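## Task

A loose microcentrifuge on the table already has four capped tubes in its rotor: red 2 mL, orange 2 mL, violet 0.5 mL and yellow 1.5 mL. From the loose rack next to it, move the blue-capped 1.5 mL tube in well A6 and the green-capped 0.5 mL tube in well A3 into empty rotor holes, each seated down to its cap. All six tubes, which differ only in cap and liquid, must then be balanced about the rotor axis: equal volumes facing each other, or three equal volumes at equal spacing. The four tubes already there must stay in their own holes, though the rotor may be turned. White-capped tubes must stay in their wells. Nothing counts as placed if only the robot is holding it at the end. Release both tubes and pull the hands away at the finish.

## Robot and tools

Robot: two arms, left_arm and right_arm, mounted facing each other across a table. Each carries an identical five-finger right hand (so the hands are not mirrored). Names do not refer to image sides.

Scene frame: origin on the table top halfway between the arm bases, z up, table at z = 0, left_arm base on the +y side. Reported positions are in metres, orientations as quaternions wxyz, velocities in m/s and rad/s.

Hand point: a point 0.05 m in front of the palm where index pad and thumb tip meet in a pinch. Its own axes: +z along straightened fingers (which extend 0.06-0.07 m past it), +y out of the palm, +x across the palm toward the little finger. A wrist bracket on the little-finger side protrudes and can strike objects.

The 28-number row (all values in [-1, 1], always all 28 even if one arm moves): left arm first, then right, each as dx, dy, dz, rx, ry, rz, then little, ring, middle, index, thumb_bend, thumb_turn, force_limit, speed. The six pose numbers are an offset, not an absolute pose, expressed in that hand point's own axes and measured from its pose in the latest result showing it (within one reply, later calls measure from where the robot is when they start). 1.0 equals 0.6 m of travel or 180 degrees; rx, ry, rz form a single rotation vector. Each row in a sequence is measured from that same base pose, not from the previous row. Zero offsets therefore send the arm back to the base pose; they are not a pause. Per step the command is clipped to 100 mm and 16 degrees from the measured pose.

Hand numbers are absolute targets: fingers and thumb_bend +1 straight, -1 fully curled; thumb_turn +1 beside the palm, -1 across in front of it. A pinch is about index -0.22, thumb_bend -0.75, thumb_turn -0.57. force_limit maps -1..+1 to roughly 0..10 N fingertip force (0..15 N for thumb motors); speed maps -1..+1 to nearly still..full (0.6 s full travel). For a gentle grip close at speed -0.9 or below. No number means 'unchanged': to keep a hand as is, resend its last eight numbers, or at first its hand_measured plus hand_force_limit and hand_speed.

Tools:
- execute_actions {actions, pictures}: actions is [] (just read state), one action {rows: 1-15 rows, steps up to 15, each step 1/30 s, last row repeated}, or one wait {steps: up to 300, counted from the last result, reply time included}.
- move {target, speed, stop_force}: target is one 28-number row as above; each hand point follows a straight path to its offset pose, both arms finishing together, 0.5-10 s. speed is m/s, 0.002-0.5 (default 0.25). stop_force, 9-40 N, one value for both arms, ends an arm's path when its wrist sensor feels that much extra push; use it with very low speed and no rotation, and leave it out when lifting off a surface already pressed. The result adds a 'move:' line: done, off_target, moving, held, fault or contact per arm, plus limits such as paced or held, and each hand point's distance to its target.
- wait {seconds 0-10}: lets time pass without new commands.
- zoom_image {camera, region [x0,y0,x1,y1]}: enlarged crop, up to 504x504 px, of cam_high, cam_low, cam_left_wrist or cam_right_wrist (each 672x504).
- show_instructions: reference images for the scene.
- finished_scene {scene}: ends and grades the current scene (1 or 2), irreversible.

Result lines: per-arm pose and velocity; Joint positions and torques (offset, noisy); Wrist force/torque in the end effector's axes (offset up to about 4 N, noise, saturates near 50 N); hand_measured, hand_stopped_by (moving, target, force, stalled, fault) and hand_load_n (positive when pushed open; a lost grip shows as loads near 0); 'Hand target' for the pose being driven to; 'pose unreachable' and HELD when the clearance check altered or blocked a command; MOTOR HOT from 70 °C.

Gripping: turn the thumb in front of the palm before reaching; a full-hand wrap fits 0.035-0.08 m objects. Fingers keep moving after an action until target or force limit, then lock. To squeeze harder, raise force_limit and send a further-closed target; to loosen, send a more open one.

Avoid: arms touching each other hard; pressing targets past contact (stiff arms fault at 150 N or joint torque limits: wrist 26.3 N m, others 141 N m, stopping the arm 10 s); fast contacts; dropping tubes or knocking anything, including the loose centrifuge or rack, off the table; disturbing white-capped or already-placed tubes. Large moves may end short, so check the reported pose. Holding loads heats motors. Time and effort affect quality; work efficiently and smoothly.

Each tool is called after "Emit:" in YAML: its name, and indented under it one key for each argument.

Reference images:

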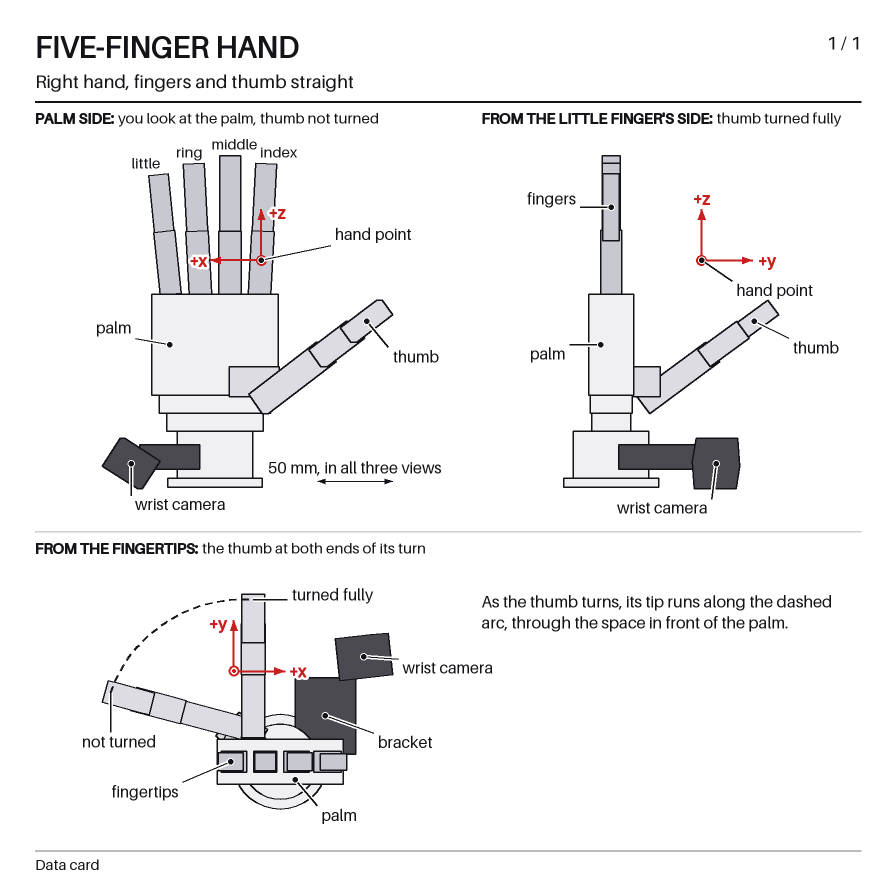

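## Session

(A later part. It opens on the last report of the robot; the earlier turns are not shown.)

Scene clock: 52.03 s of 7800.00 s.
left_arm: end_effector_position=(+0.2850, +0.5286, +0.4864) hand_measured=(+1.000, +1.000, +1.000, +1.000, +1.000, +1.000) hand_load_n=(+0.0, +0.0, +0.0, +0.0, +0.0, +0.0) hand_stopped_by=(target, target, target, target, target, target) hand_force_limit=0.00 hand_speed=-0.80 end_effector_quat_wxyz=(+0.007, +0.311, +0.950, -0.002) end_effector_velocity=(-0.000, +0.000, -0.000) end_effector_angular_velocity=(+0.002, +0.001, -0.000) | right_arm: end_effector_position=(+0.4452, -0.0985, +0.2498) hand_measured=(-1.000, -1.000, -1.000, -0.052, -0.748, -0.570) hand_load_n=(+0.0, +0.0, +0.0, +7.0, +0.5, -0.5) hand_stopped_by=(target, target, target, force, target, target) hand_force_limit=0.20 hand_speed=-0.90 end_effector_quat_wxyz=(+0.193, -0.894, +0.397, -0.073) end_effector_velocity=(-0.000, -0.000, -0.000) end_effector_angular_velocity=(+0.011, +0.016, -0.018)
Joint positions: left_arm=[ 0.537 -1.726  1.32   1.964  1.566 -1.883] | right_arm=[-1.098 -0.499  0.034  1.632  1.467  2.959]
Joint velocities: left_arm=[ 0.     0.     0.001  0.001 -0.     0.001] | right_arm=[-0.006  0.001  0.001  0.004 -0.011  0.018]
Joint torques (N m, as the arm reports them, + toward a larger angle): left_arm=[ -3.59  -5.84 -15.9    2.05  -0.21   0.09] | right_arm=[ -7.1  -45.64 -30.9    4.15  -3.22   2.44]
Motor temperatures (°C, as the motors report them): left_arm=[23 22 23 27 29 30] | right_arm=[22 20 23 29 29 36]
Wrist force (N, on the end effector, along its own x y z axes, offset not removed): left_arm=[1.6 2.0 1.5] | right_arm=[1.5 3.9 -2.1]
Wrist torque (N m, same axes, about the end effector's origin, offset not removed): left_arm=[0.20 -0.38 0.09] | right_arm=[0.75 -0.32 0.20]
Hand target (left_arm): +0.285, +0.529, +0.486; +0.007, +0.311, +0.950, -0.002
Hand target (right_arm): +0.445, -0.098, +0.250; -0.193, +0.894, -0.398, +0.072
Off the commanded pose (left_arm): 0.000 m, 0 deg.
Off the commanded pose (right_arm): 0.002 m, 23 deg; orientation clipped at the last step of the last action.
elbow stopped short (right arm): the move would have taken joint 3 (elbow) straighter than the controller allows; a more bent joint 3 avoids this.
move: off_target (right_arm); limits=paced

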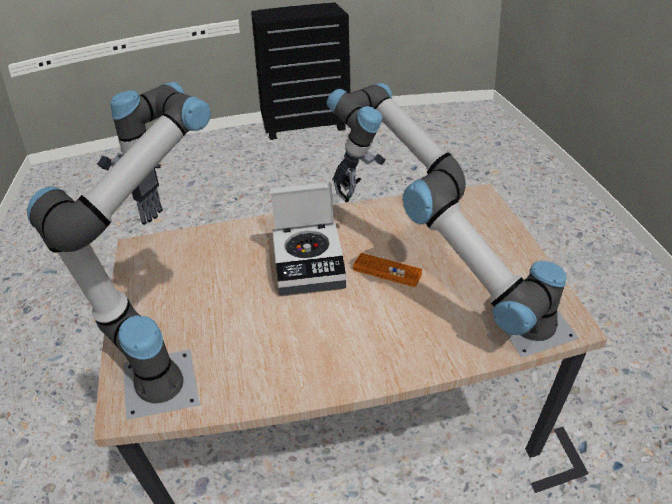

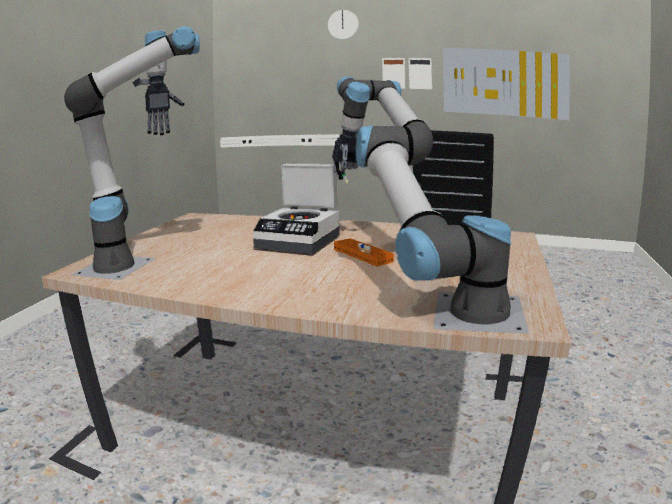

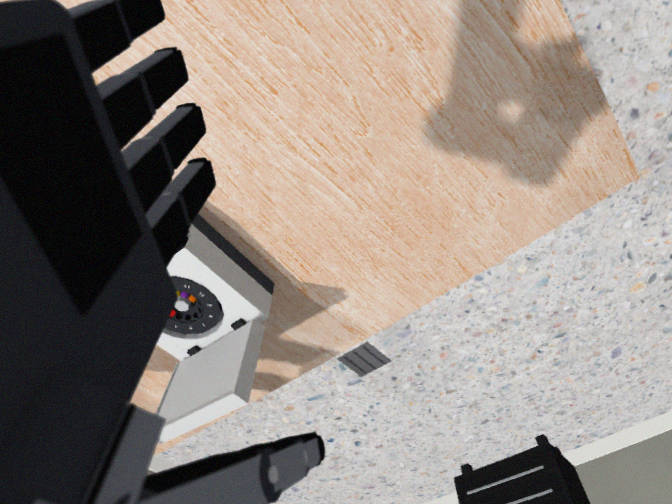

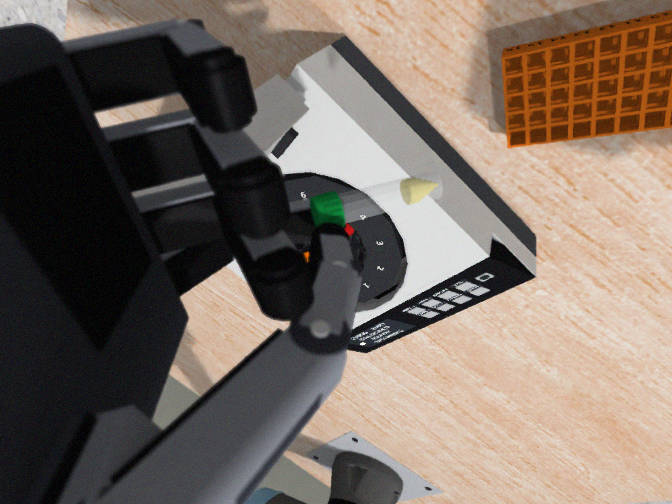

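Emit:
move:
  target: [0,0,0,0,0,0,1,1,1,1,1,1,0,-0.8, -0.203,0.0275,0.0475,0.275,0,0,-1,-1,-1,-0.25,-0.75,-0.57,0.2,-0.9]
  speed: 0.2

Scene clock: 55.83 s of 7800.00 s.
left_arm: end_effector_position=(+0.2850, +0.5286, +0.4864) hand_measured=(+1.000, +1.000, +1.000, +1.000, +1.000, +1.000) hand_load_n=(+0.0, +0.0, +0.0, +0.0, +0.0, +0.0) hand_stopped_by=(target, target, target, target, target, target) hand_force_limit=0.00 hand_speed=-0.80 end_effector_quat_wxyz=(+0.007, +0.311, +0.950, -0.002) end_effector_velocity=(+0.000, -0.000, +0.000) end_effector_angular_velocity=(-0.001, -0.001, +0.000) | right_arm: end_effector_position=(+0.3602, -0.0103, +0.2203) hand_measured=(-1.000, -1.000, -1.000, -0.052, -0.748, -0.570) hand_load_n=(+0.0, +0.0, +0.0, +7.0, +1.0, -0.5) hand_stopped_by=(target, target, target, force, target, target) hand_force_limit=0.20 hand_speed=-0.90 end_effector_quat_wxyz=(+0.549, -0.732, +0.330, -0.233) end_effector_velocity=(-0.000, +0.001, -0.001) end_effector_angular_velocity=(+0.007, -0.009, -0.001)
Joint positions: left_arm=[ 0.537 -1.726  1.32   1.964  1.566 -1.883] | right_arm=[-0.908 -1.282  1.606 -0.032  1.548  3.158]
Joint velocities: left_arm=[ 0.    -0.    -0.001 -0.001 -0.    -0.   ] | right_arm=[ 0.002 -0.002  0.011 -0.02   0.003  0.001]
Joint torques (N m, as the arm reports them, + toward a larger angle): left_arm=[ -3.    -5.49 -16.05   2.02  -0.02  -0.07] | right_arm=[  5.71 -36.49  -7.92  -3.16   2.19   2.14]
Motor temperatures (°C, as the motors report them): left_arm=[23 22 23 27 29 30] | right_arm=[22 20 23 29 29 36]
Wrist force (N, on the end effector, along its own x y z axes, offset not removed): left_arm=[2.9 4.3 1.6] | right_arm=[2.8 3.4 -4.1]
Wrist torque (N m, same axes, about the end effector's origin, offset not removed): left_arm=[0.53 -0.47 0.34] | right_arm=[0.78 -0.20 0.33]
Hand target (left_arm): +0.285, +0.529, +0.486; +0.007, +0.311, +0.950, -0.002
Hand target (right_arm): +0.360, -0.010, +0.220; -0.550, +0.731, -0.330, +0.233
Off the commanded pose (left_arm): 0.000 m, 0 deg.
Off the commanded pose (right_arm): 0.001 m, 0 deg.
move: done

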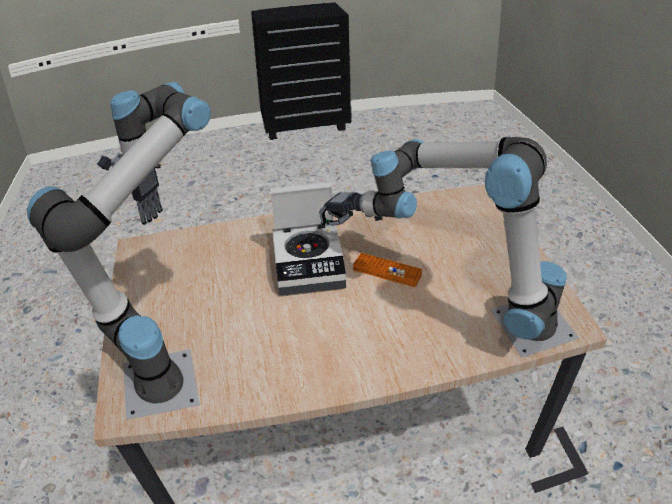

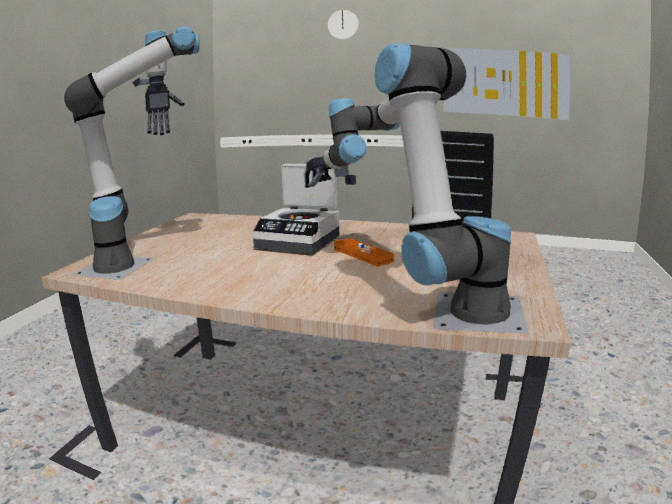

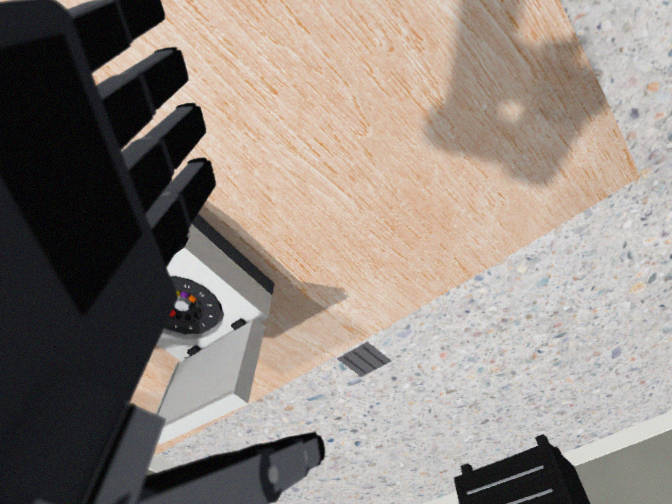

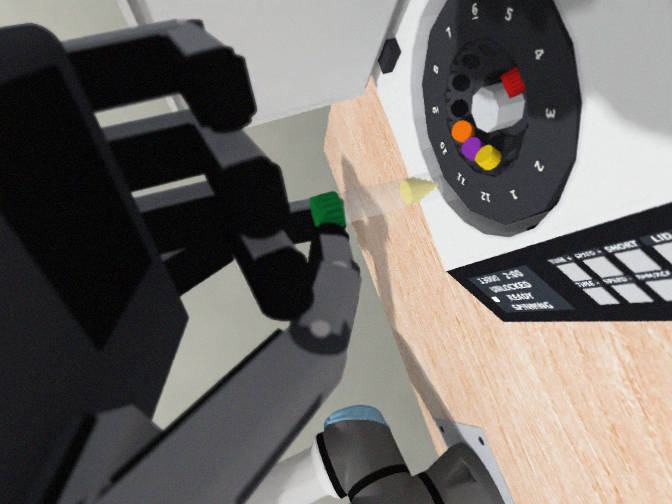

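Emit:
zoom_image:
  camera: "cam_right_wrist"
  region: [400, 0, 610, 230]

Region (400, 0, 610, 230) of cam_right_wrist's 672x504 image, scaled by 2.191, with more detail than that image has; it fills the left 460 columns of this view, and the rest is white.

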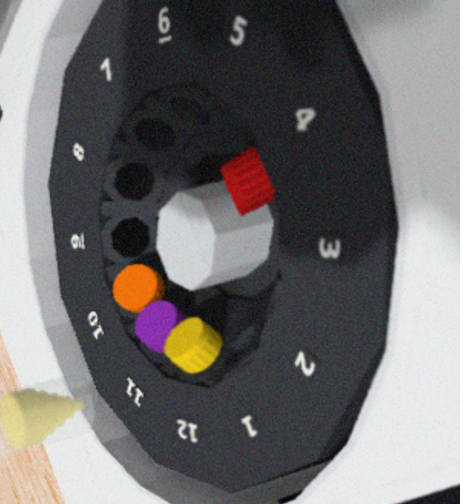

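Emit:
move:
  target: [0,0,0,0,0,0,1,1,1,1,1,1,0,-0.8, -0.042,0.054,0.17,-0.074,0.072,-0.234,-1,-1,-1,-0.25,-0.75,-0.57,0.2,-0.9]
  speed: 0.15

Scene clock: 63.67 s of 7800.00 s.
left_arm: end_effector_position=(+0.2850, +0.5286, +0.4864) hand_measured=(+1.000, +1.000, +1.000, +1.000, +1.000, +1.000) hand_load_n=(+0.0, +0.0, +0.0, +0.0, +0.0, +0.0) hand_stopped_by=(target, target, target, target, target, target) hand_force_limit=0.00 hand_speed=-0.80 end_effector_quat_wxyz=(+0.007, +0.311, +0.950, -0.002) end_effector_velocity=(+0.000, -0.000, -0.000) end_effector_angular_velocity=(+0.000, +0.000, -0.000) | right_arm: end_effector_position=(+0.4073, +0.0687, +0.1604) hand_measured=(-1.000, -1.000, -1.000, -0.052, -0.748, -0.570) hand_load_n=(+0.0, +0.0, +0.0, +7.0, +0.5, +0.0) hand_stopped_by=(target, target, target, force, target, target) hand_force_limit=0.20 hand_speed=-0.90 end_effector_quat_wxyz=(+0.304, -0.828, +0.129, -0.453) end_effector_velocity=(+0.001, +0.002, +0.001) end_effector_angular_velocity=(-0.006, -0.004, -0.002)
Joint positions: left_arm=[ 0.537 -1.726  1.32   1.964  1.566 -1.883] | right_arm=[-0.67  -0.812  0.972  0.312  2.046  2.545]
Joint velocities: left_arm=[-0.     0.     0.001 -0.001 -0.    -0.   ] | right_arm=[ 0.002  0.009 -0.017  0.009  0.007 -0.005]
Joint torques (N m, as the arm reports them, + toward a larger angle): left_arm=[ -2.92  -5.46 -15.82   1.86  -0.26  -0.18] | right_arm=[  6.5  -39.71 -32.9    2.18   2.67  -2.54]
Motor temperatures (°C, as the motors report them): left_arm=[23 22 23 27 29 30] | right_arm=[22 20 23 29 29 36]
Wrist force (N, on the end effector, along its own x y z axes, offset not removed): left_arm=[-1.5 4.2 -1.2] | right_arm=[1.6 4.5 -1.0]
Wrist torque (N m, same axes, about the end effector's origin, offset not removed): left_arm=[0.70 0.17 0.10] | right_arm=[0.82 -0.04 0.43]
Hand target (left_arm): +0.285, +0.529, +0.486; +0.007, +0.311, +0.950, -0.002
Hand target (right_arm): +0.407, +0.069, +0.160; -0.303, +0.828, -0.129, +0.454
Off the commanded pose (left_arm): 0.000 m, 0 deg.
Off the commanded pose (right_arm): 0.000 m, 0 deg.
move: done

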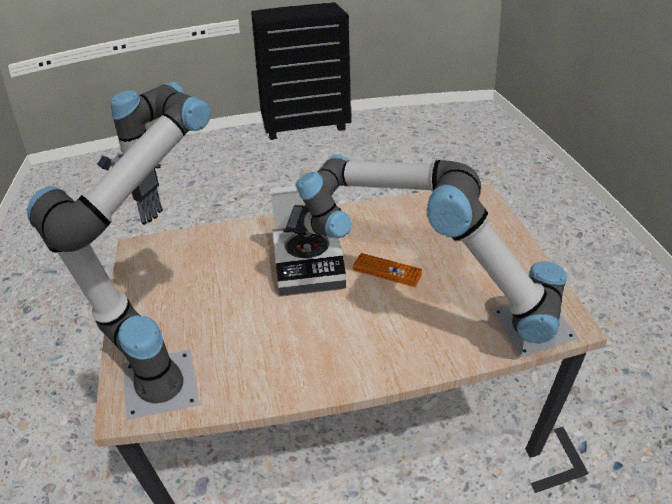

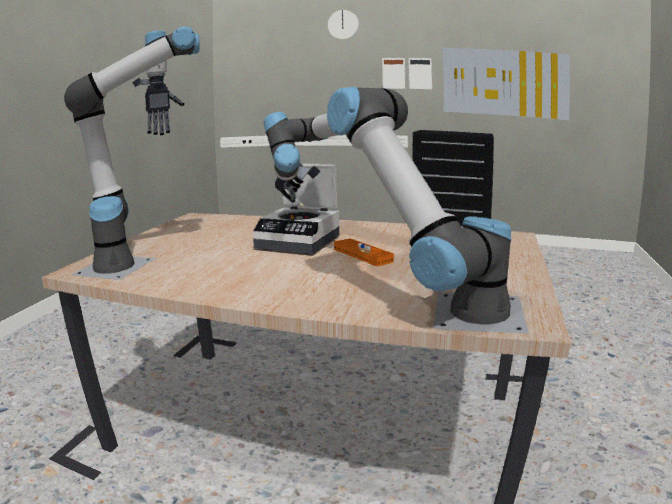

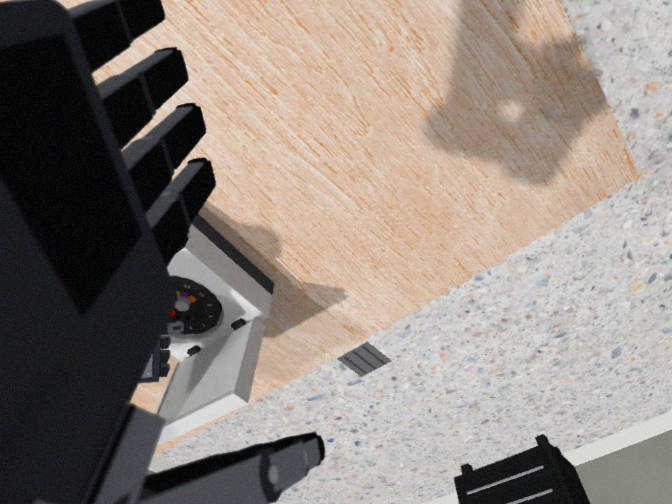

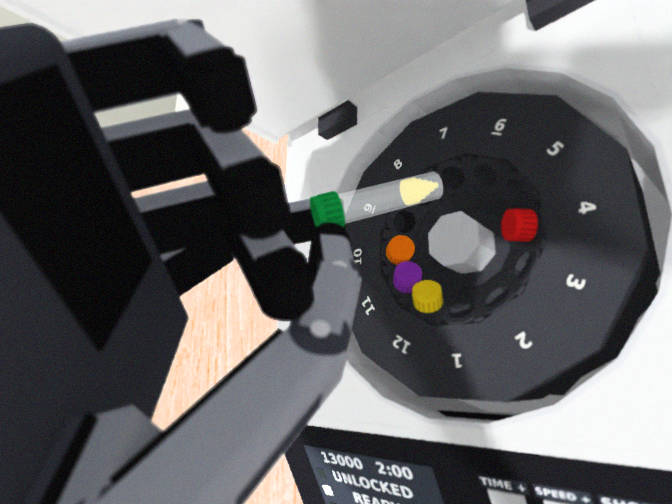

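Emit:
zoom_image:
  camera: "cam_right_wrist"
  region: [370, 110, 610, 350]

Region (370, 110, 610, 350) of cam_right_wrist's 672x504 image, scaled by 2.100, with more detail than that image has.

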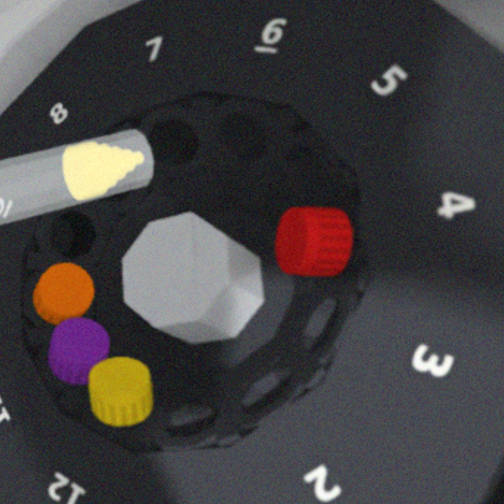

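Emit:
move:
  target: [0,0,0,0,0,0,1,1,1,1,1,1,0,-0.8, -0.0165,0.0283,0.007,0,0,0,-1,-1,-1,-0.25,-0.75,-0.57,0.2,-0.9]
  speed: 0.05

Emit:
zoom_image:
  camera: "cam_right_wrist"
  region: [330, 90, 570, 330]

Emit:
zoom_image:
  camera: "cam_low"
  region: [270, 180, 330, 230]

Scene clock: 68.33 s of 7800.00 s.
left_arm: end_effector_position=(+0.2850, +0.5286, +0.4864) hand_measured=(+1.000, +1.000, +1.000, +1.000, +1.000, +1.000) hand_load_n=(+0.0, +0.0, +0.0, +0.0, +0.0, +0.0) hand_stopped_by=(target, target, target, target, target, target) hand_force_limit=0.00 hand_speed=-0.80 end_effector_quat_wxyz=(+0.007, +0.311, +0.950, -0.002) end_effector_velocity=(-0.000, +0.000, +0.000) end_effector_angular_velocity=(-0.001, +0.000, +0.001) | right_arm: end_effector_position=(+0.4064, +0.0620, +0.1417) hand_measured=(-1.000, -1.000, -1.000, -0.052, -0.748, -0.570) hand_load_n=(+0.0, +0.0, +0.0, +7.0, +0.5, +0.0) hand_stopped_by=(target, target, target, force, target, target) hand_force_limit=0.20 hand_speed=-0.90 end_effector_quat_wxyz=(+0.304, -0.828, +0.129, -0.453) end_effector_velocity=(-0.000, -0.001, -0.002) end_effector_angular_velocity=(-0.002, +0.001, -0.000)
Joint positions: left_arm=[ 0.537 -1.726  1.32   1.964  1.566 -1.883] | right_arm=[-0.675 -0.821  1.036  0.256  2.042  2.543]
Joint velocities: left_arm=[ 0.001 -0.001  0.    -0.     0.001 -0.   ] | right_arm=[-0.001 -0.001  0.008 -0.006 -0.    -0.001]
Joint torques (N m, as the arm reports them, + toward a larger angle): left_arm=[ -4.29  -5.82 -15.49   1.95  -0.21  -0.12] | right_arm=[ -8.02 -52.37  -8.07  -2.41  -2.6   -2.54]
Motor temperatures (°C, as the motors report them): left_arm=[23 22 23 27 29 30] | right_arm=[22 20 23 29 29 36]
Wrist force (N, on the end effector, along its own x y z axes, offset not removed): left_arm=[0.7 2.7 1.9] | right_arm=[-0.9 1.3 -0.7]
Wrist torque (N m, same axes, about the end effector's origin, offset not removed): left_arm=[0.21 -0.17 -0.09] | right_arm=[0.18 0.21 0.21]
Hand target (left_arm): +0.285, +0.529, +0.486; +0.007, +0.311, +0.950, -0.002
Hand target (right_arm): +0.406, +0.062, +0.141; -0.304, +0.828, -0.129, +0.453
Off the commanded pose (left_arm): 0.000 m, 0 deg.
Off the commanded pose (right_arm): 0.000 m, 0 deg.
move: done

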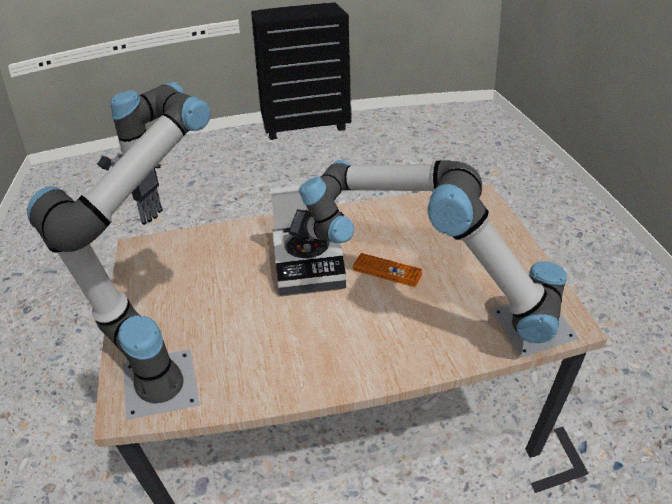

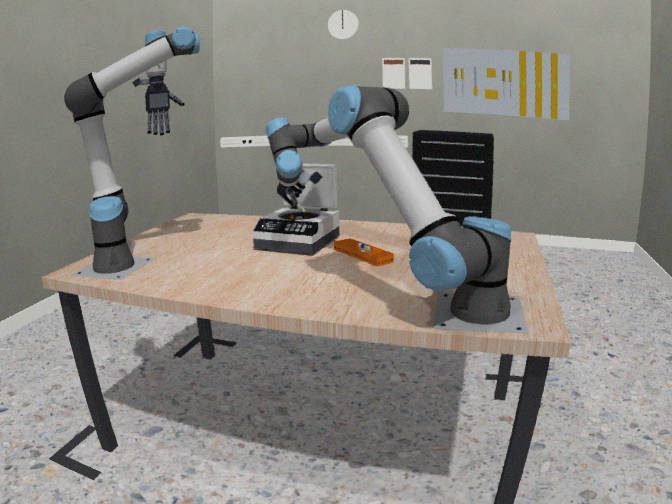

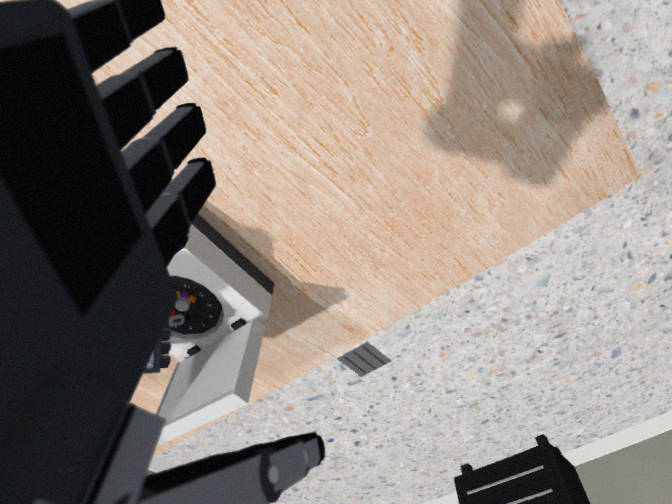

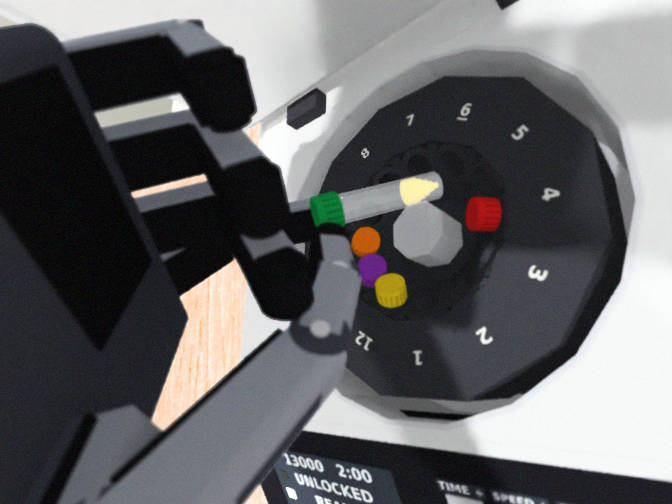

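Region (330, 90, 570, 330) of cam_right_wrist's 672x504 image, scaled by 2.100, with more detail than that image has.

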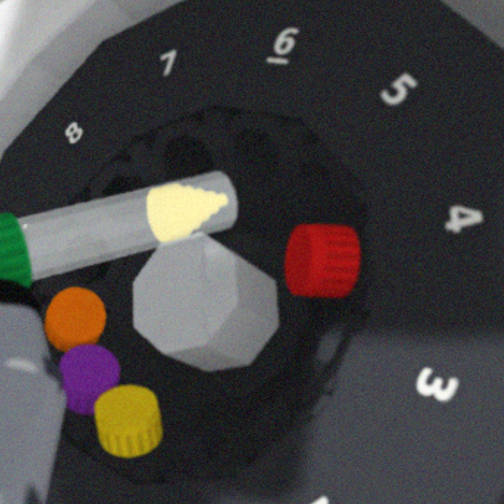

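Region (270, 180, 330, 230) of cam_low's 672x504 image, scaled by 8.400, with more detail than that image has.

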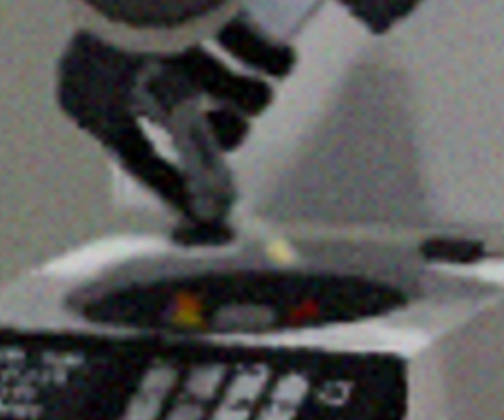

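Emit:
move:
  target: [0,0,0,0,0,0,1,1,1,1,1,1,0,-0.8, -0.0155,0.0197,0.0237,0,0,0,-1,-1,-1,-0.25,-0.75,-0.57,0.2,-0.9]
  speed: 0.04

Emit:
zoom_image:
  camera: "cam_right_wrist"
  region: [330, 90, 570, 330]

Emit:
zoom_image:
  camera: "cam_low"
  region: [270, 180, 330, 230]

Emit:
zoom_image:
  camera: "cam_high"
  region: [280, 215, 340, 265]

Scene clock: 71.67 s of 7800.00 s.
left_arm: end_effector_position=(+0.2850, +0.5286, +0.4864) hand_measured=(+1.000, +1.000, +1.000, +1.000, +1.000, +1.000) hand_load_n=(+0.0, +0.0, +0.0, +0.0, +0.0, +0.0) hand_stopped_by=(target, target, target, target, target, target) hand_force_limit=0.00 hand_speed=-0.80 end_effector_quat_wxyz=(+0.007, +0.311, +0.950, -0.002) end_effector_velocity=(+0.000, +0.000, -0.000) end_effector_angular_velocity=(+0.001, +0.001, +0.000) | right_arm: end_effector_position=(+0.4137, +0.0628, +0.1225) hand_measured=(-1.000, -1.000, -1.000, -0.052, -0.748, -0.570) hand_load_n=(+0.0, +0.0, +0.0, +7.0, +0.5, +0.0) hand_stopped_by=(target, target, target, force, target, target) hand_force_limit=0.20 hand_speed=-0.90 end_effector_quat_wxyz=(+0.304, -0.828, +0.129, -0.453) end_effector_velocity=(+0.000, +0.001, -0.002) end_effector_angular_velocity=(+0.001, -0.000, +0.001)
Joint positions: left_arm=[ 0.537 -1.726  1.32   1.964  1.566 -1.883] | right_arm=[-0.684 -0.799  1.048  0.22   2.034  2.538]
Joint velocities: left_arm=[ 0.     0.001  0.001  0.    -0.     0.   ] | right_arm=[-0.     0.002  0.001 -0.004 -0.001 -0.   ]
Joint torques (N m, as the arm reports them, + toward a larger angle): left_arm=[ -3.56  -5.49 -16.21   2.01  -0.17  -0.1 ] | right_arm=[ -8.98 -42.24  -8.37  -2.67  -2.65  -2.59]
Motor temperatures (°C, as the motors report them): left_arm=[23 22 23 27 29 30] | right_arm=[22 20 23 29 29 36]
Wrist force (N, on the end effector, along its own x y z axes, offset not removed): left_arm=[0.6 4.2 3.0] | right_arm=[3.8 3.6 -1.1]
Wrist torque (N m, same axes, about the end effector's origin, offset not removed): left_arm=[0.51 0.03 0.18] | right_arm=[0.76 -0.57 0.60]
Hand target (left_arm): +0.285, +0.529, +0.486; +0.007, +0.311, +0.950, -0.002
Hand target (right_arm): +0.414, +0.063, +0.122; -0.304, +0.828, -0.129, +0.453
Off the commanded pose (left_arm): 0.000 m, 0 deg.
Off the commanded pose (right_arm): 0.000 m, 0 deg.
move: done

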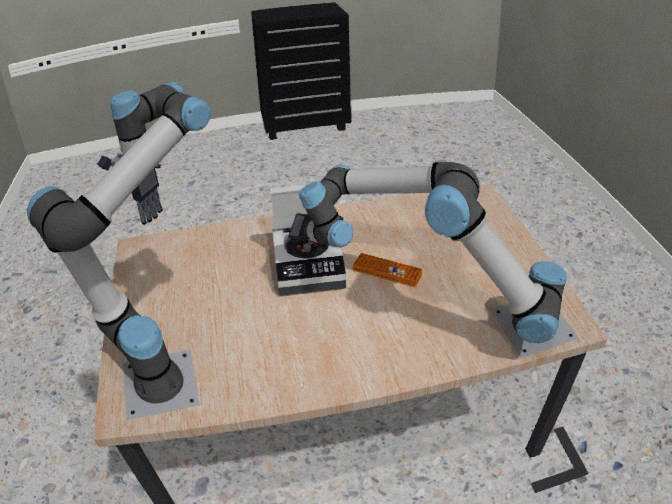

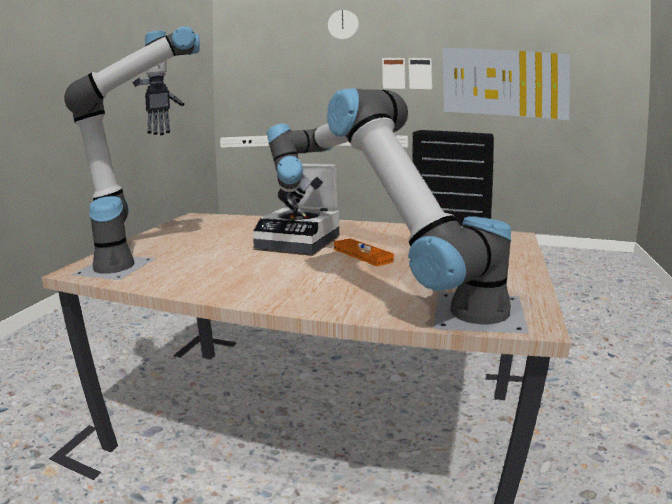

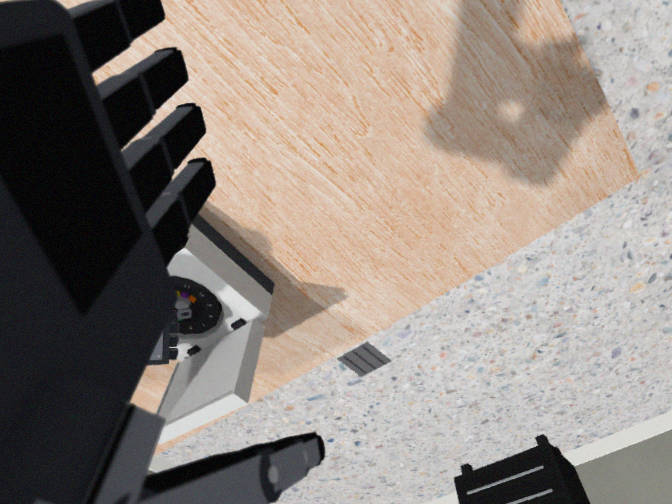

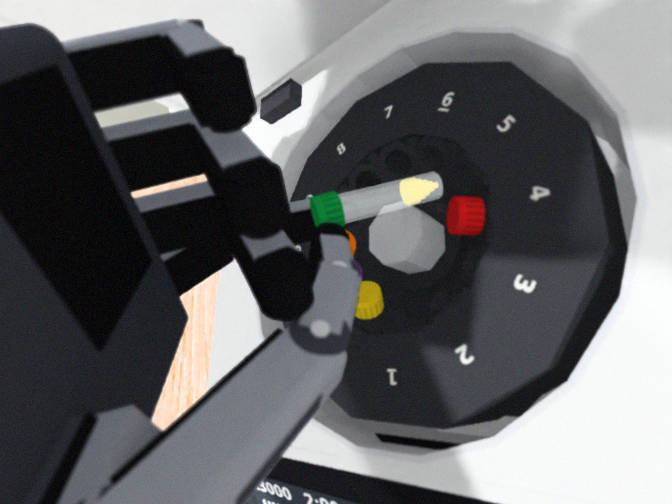

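Region (330, 90, 570, 330) of cam_right_wrist's 672x504 image, scaled by 2.100, with more detail than that image has.

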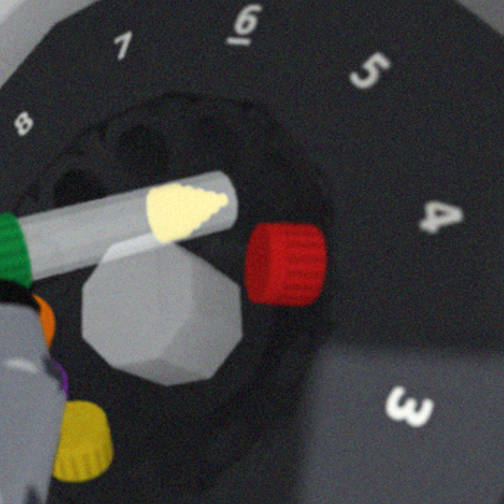

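Region (270, 180, 330, 230) of cam_low's 672x504 image, scaled by 8.400, with more detail than that image has.

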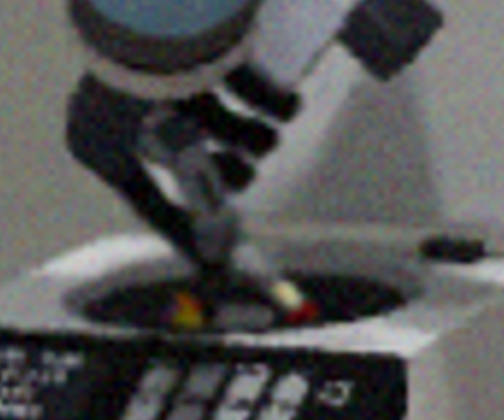

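Region (280, 215, 340, 265) of cam_high's 672x504 image, scaled by 8.400, with more detail than that image has.

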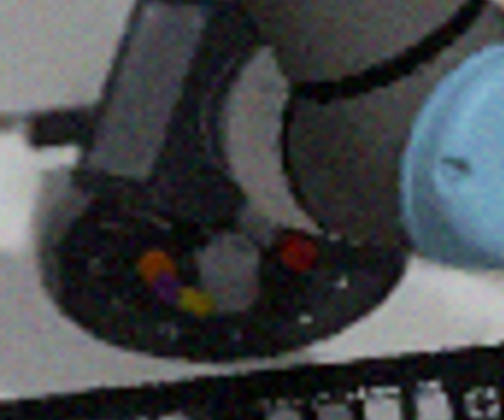

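Emit:
zoom_image:
  camera: "cam_right_wrist"
  region: [400, 130, 500, 245]

Emit:
zoom_image:
  camera: "cam_right_wrist"
  region: [300, 150, 450, 250]

Region (400, 130, 500, 245) of cam_right_wrist's 672x504 image, scaled by 4.383, with more detail than that image has; it fills the left 438 columns of this view, and the rest is white.

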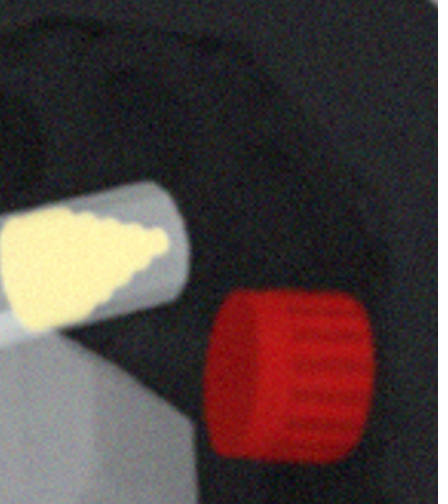

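Region (300, 150, 450, 250) of cam_right_wrist's 672x504 image, scaled by 3.360, with more detail than that image has.

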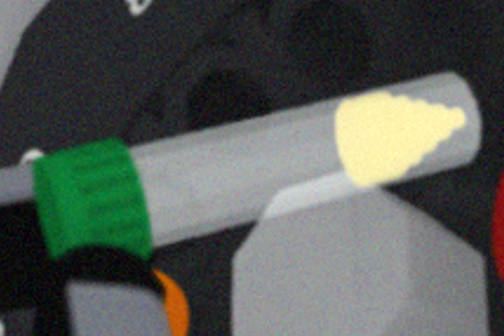

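Emit:
zoom_image:
  camera: "cam_right_wrist"
  region: [300, 180, 370, 250]

Emit:
zoom_image:
  camera: "cam_right_wrist"
  region: [430, 180, 500, 250]

Region (300, 180, 370, 250) of cam_right_wrist's 672x504 image, scaled by 7.200, with more detail than that image has.

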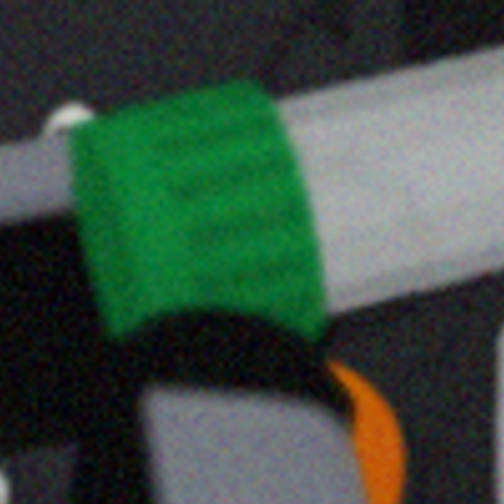

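Region (430, 180, 500, 250) of cam_right_wrist's 672x504 image, scaled by 7.200, with more detail than that image has.

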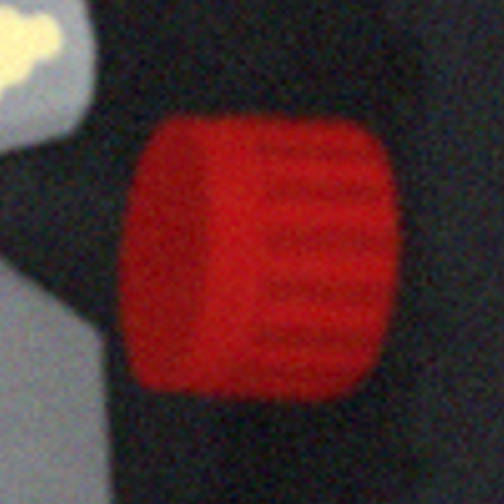

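Emit:
move:
  target: [0,0,0,0,0,0,1,1,1,1,1,1,0,-0.8, -0.002,0.0158,0.0075,0,0,0,-1,-1,-1,-0.25,-0.75,-0.57,0.2,-0.9]
  speed: 0.02

Emit:
zoom_image:
  camera: "cam_right_wrist"
  region: [300, 110, 500, 270]

Scene clock: 80.37 s of 7800.00 s.
left_arm: end_effector_position=(+0.2850, +0.5286, +0.4864) hand_measured=(+1.000, +1.000, +1.000, +1.000, +1.000, +1.000) hand_load_n=(+0.0, +0.0, +0.0, +0.0, +0.0, +0.0) hand_stopped_by=(target, target, target, target, target, target) hand_force_limit=0.00 hand_speed=-0.80 end_effector_quat_wxyz=(+0.007, +0.311, +0.950, -0.002) end_effector_velocity=(-0.000, +0.001, +0.000) end_effector_angular_velocity=(-0.002, -0.002, +0.001) | right_arm: end_effector_position=(+0.4172, +0.0578, +0.1141) hand_measured=(-1.000, -1.000, -1.000, -0.052, -0.748, -0.570) hand_load_n=(+0.0, +0.0, +0.0, +4.5, -1.0, +0.0) hand_stopped_by=(target, target, target, force, target, target) hand_force_limit=0.20 hand_speed=-0.90 end_effector_quat_wxyz=(+0.304, -0.828, +0.129, -0.453) end_effector_velocity=(-0.000, -0.000, -0.002) end_effector_angular_velocity=(+0.001, +0.001, +0.003)
Joint positions: left_arm=[ 0.537 -1.726  1.32   1.964  1.566 -1.883] | right_arm=[-0.693 -0.802  1.075  0.194  2.026  2.534]
Joint velocities: left_arm=[ 0.001 -0.001 -0.    -0.001 -0.    -0.   ] | right_arm=[-0.001 -0.001  0.006 -0.006 -0.005 -0.001]
Joint torques (N m, as the arm reports them, + toward a larger angle): left_arm=[ -3.43  -5.47 -14.81   2.24  -0.08  -0.25] | right_arm=[-11.35 -51.77  -8.55  -1.96  -2.46  -2.6 ]
Motor temperatures (°C, as the motors report them): left_arm=[23 22 23 27 29 30] | right_arm=[22 20 23 29 29 36]
Wrist force (N, on the end effector, along its own x y z axes, offset not removed): left_arm=[-1.8 4.2 2.2] | right_arm=[1.1 -2.9 -2.0]
Wrist torque (N m, same axes, about the end effector's origin, offset not removed): left_arm=[0.46 0.30 0.07] | right_arm=[-0.19 -0.26 0.15]
Hand target (left_arm): +0.285, +0.529, +0.486; +0.007, +0.311, +0.950, -0.002
Hand target (right_arm): +0.417, +0.058, +0.114; -0.304, +0.828, -0.129, +0.453
Off the commanded pose (left_arm): 0.000 m, 0 deg.
Off the commanded pose (right_arm): 0.000 m, 0 deg.
move: done

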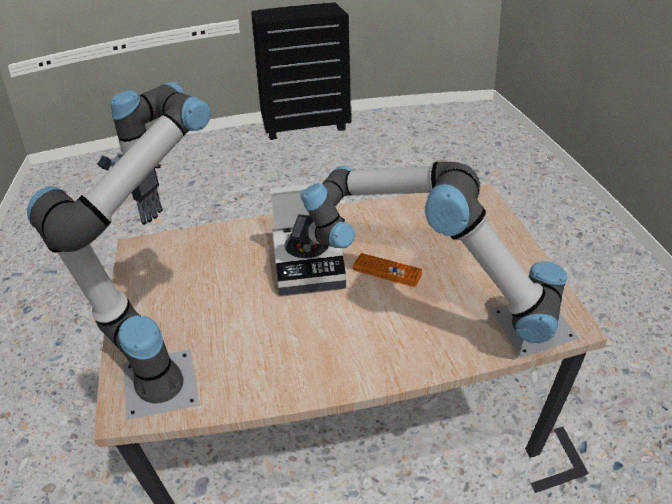

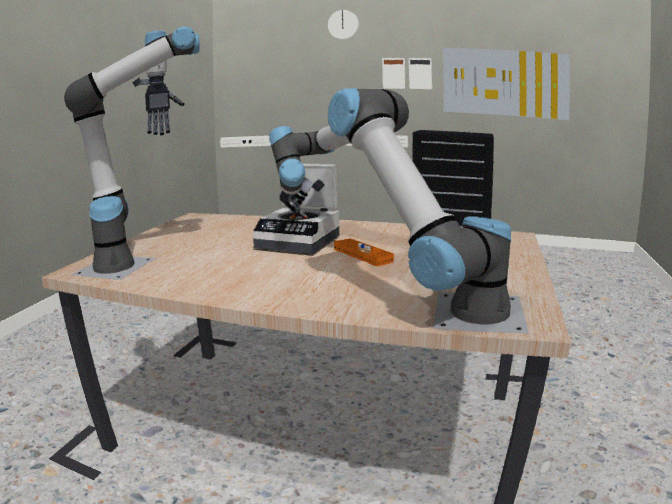

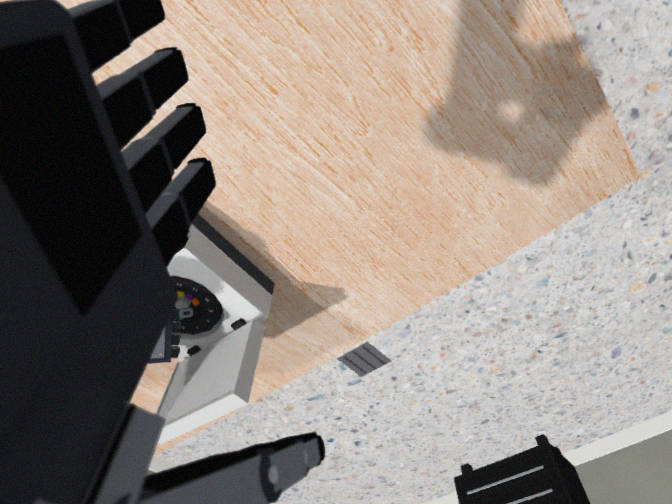

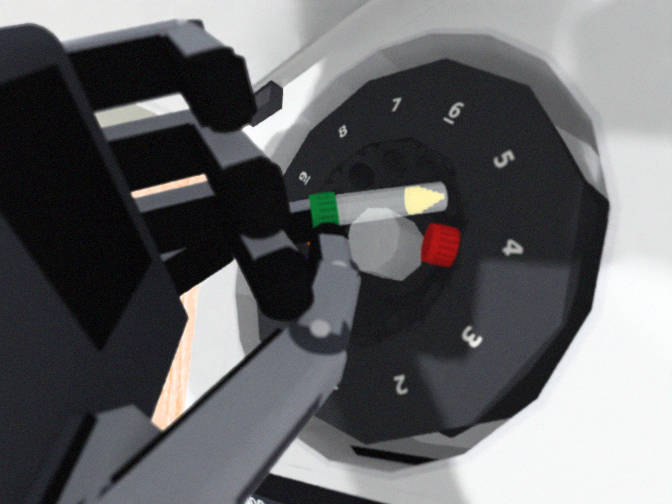

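Region (300, 110, 500, 270) of cam_right_wrist's 672x504 image, scaled by 2.520, with more detail than that image has; it fills the top 403 rows of this view, and the rest is white.

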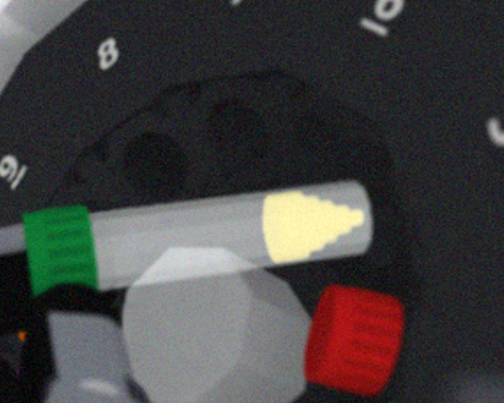

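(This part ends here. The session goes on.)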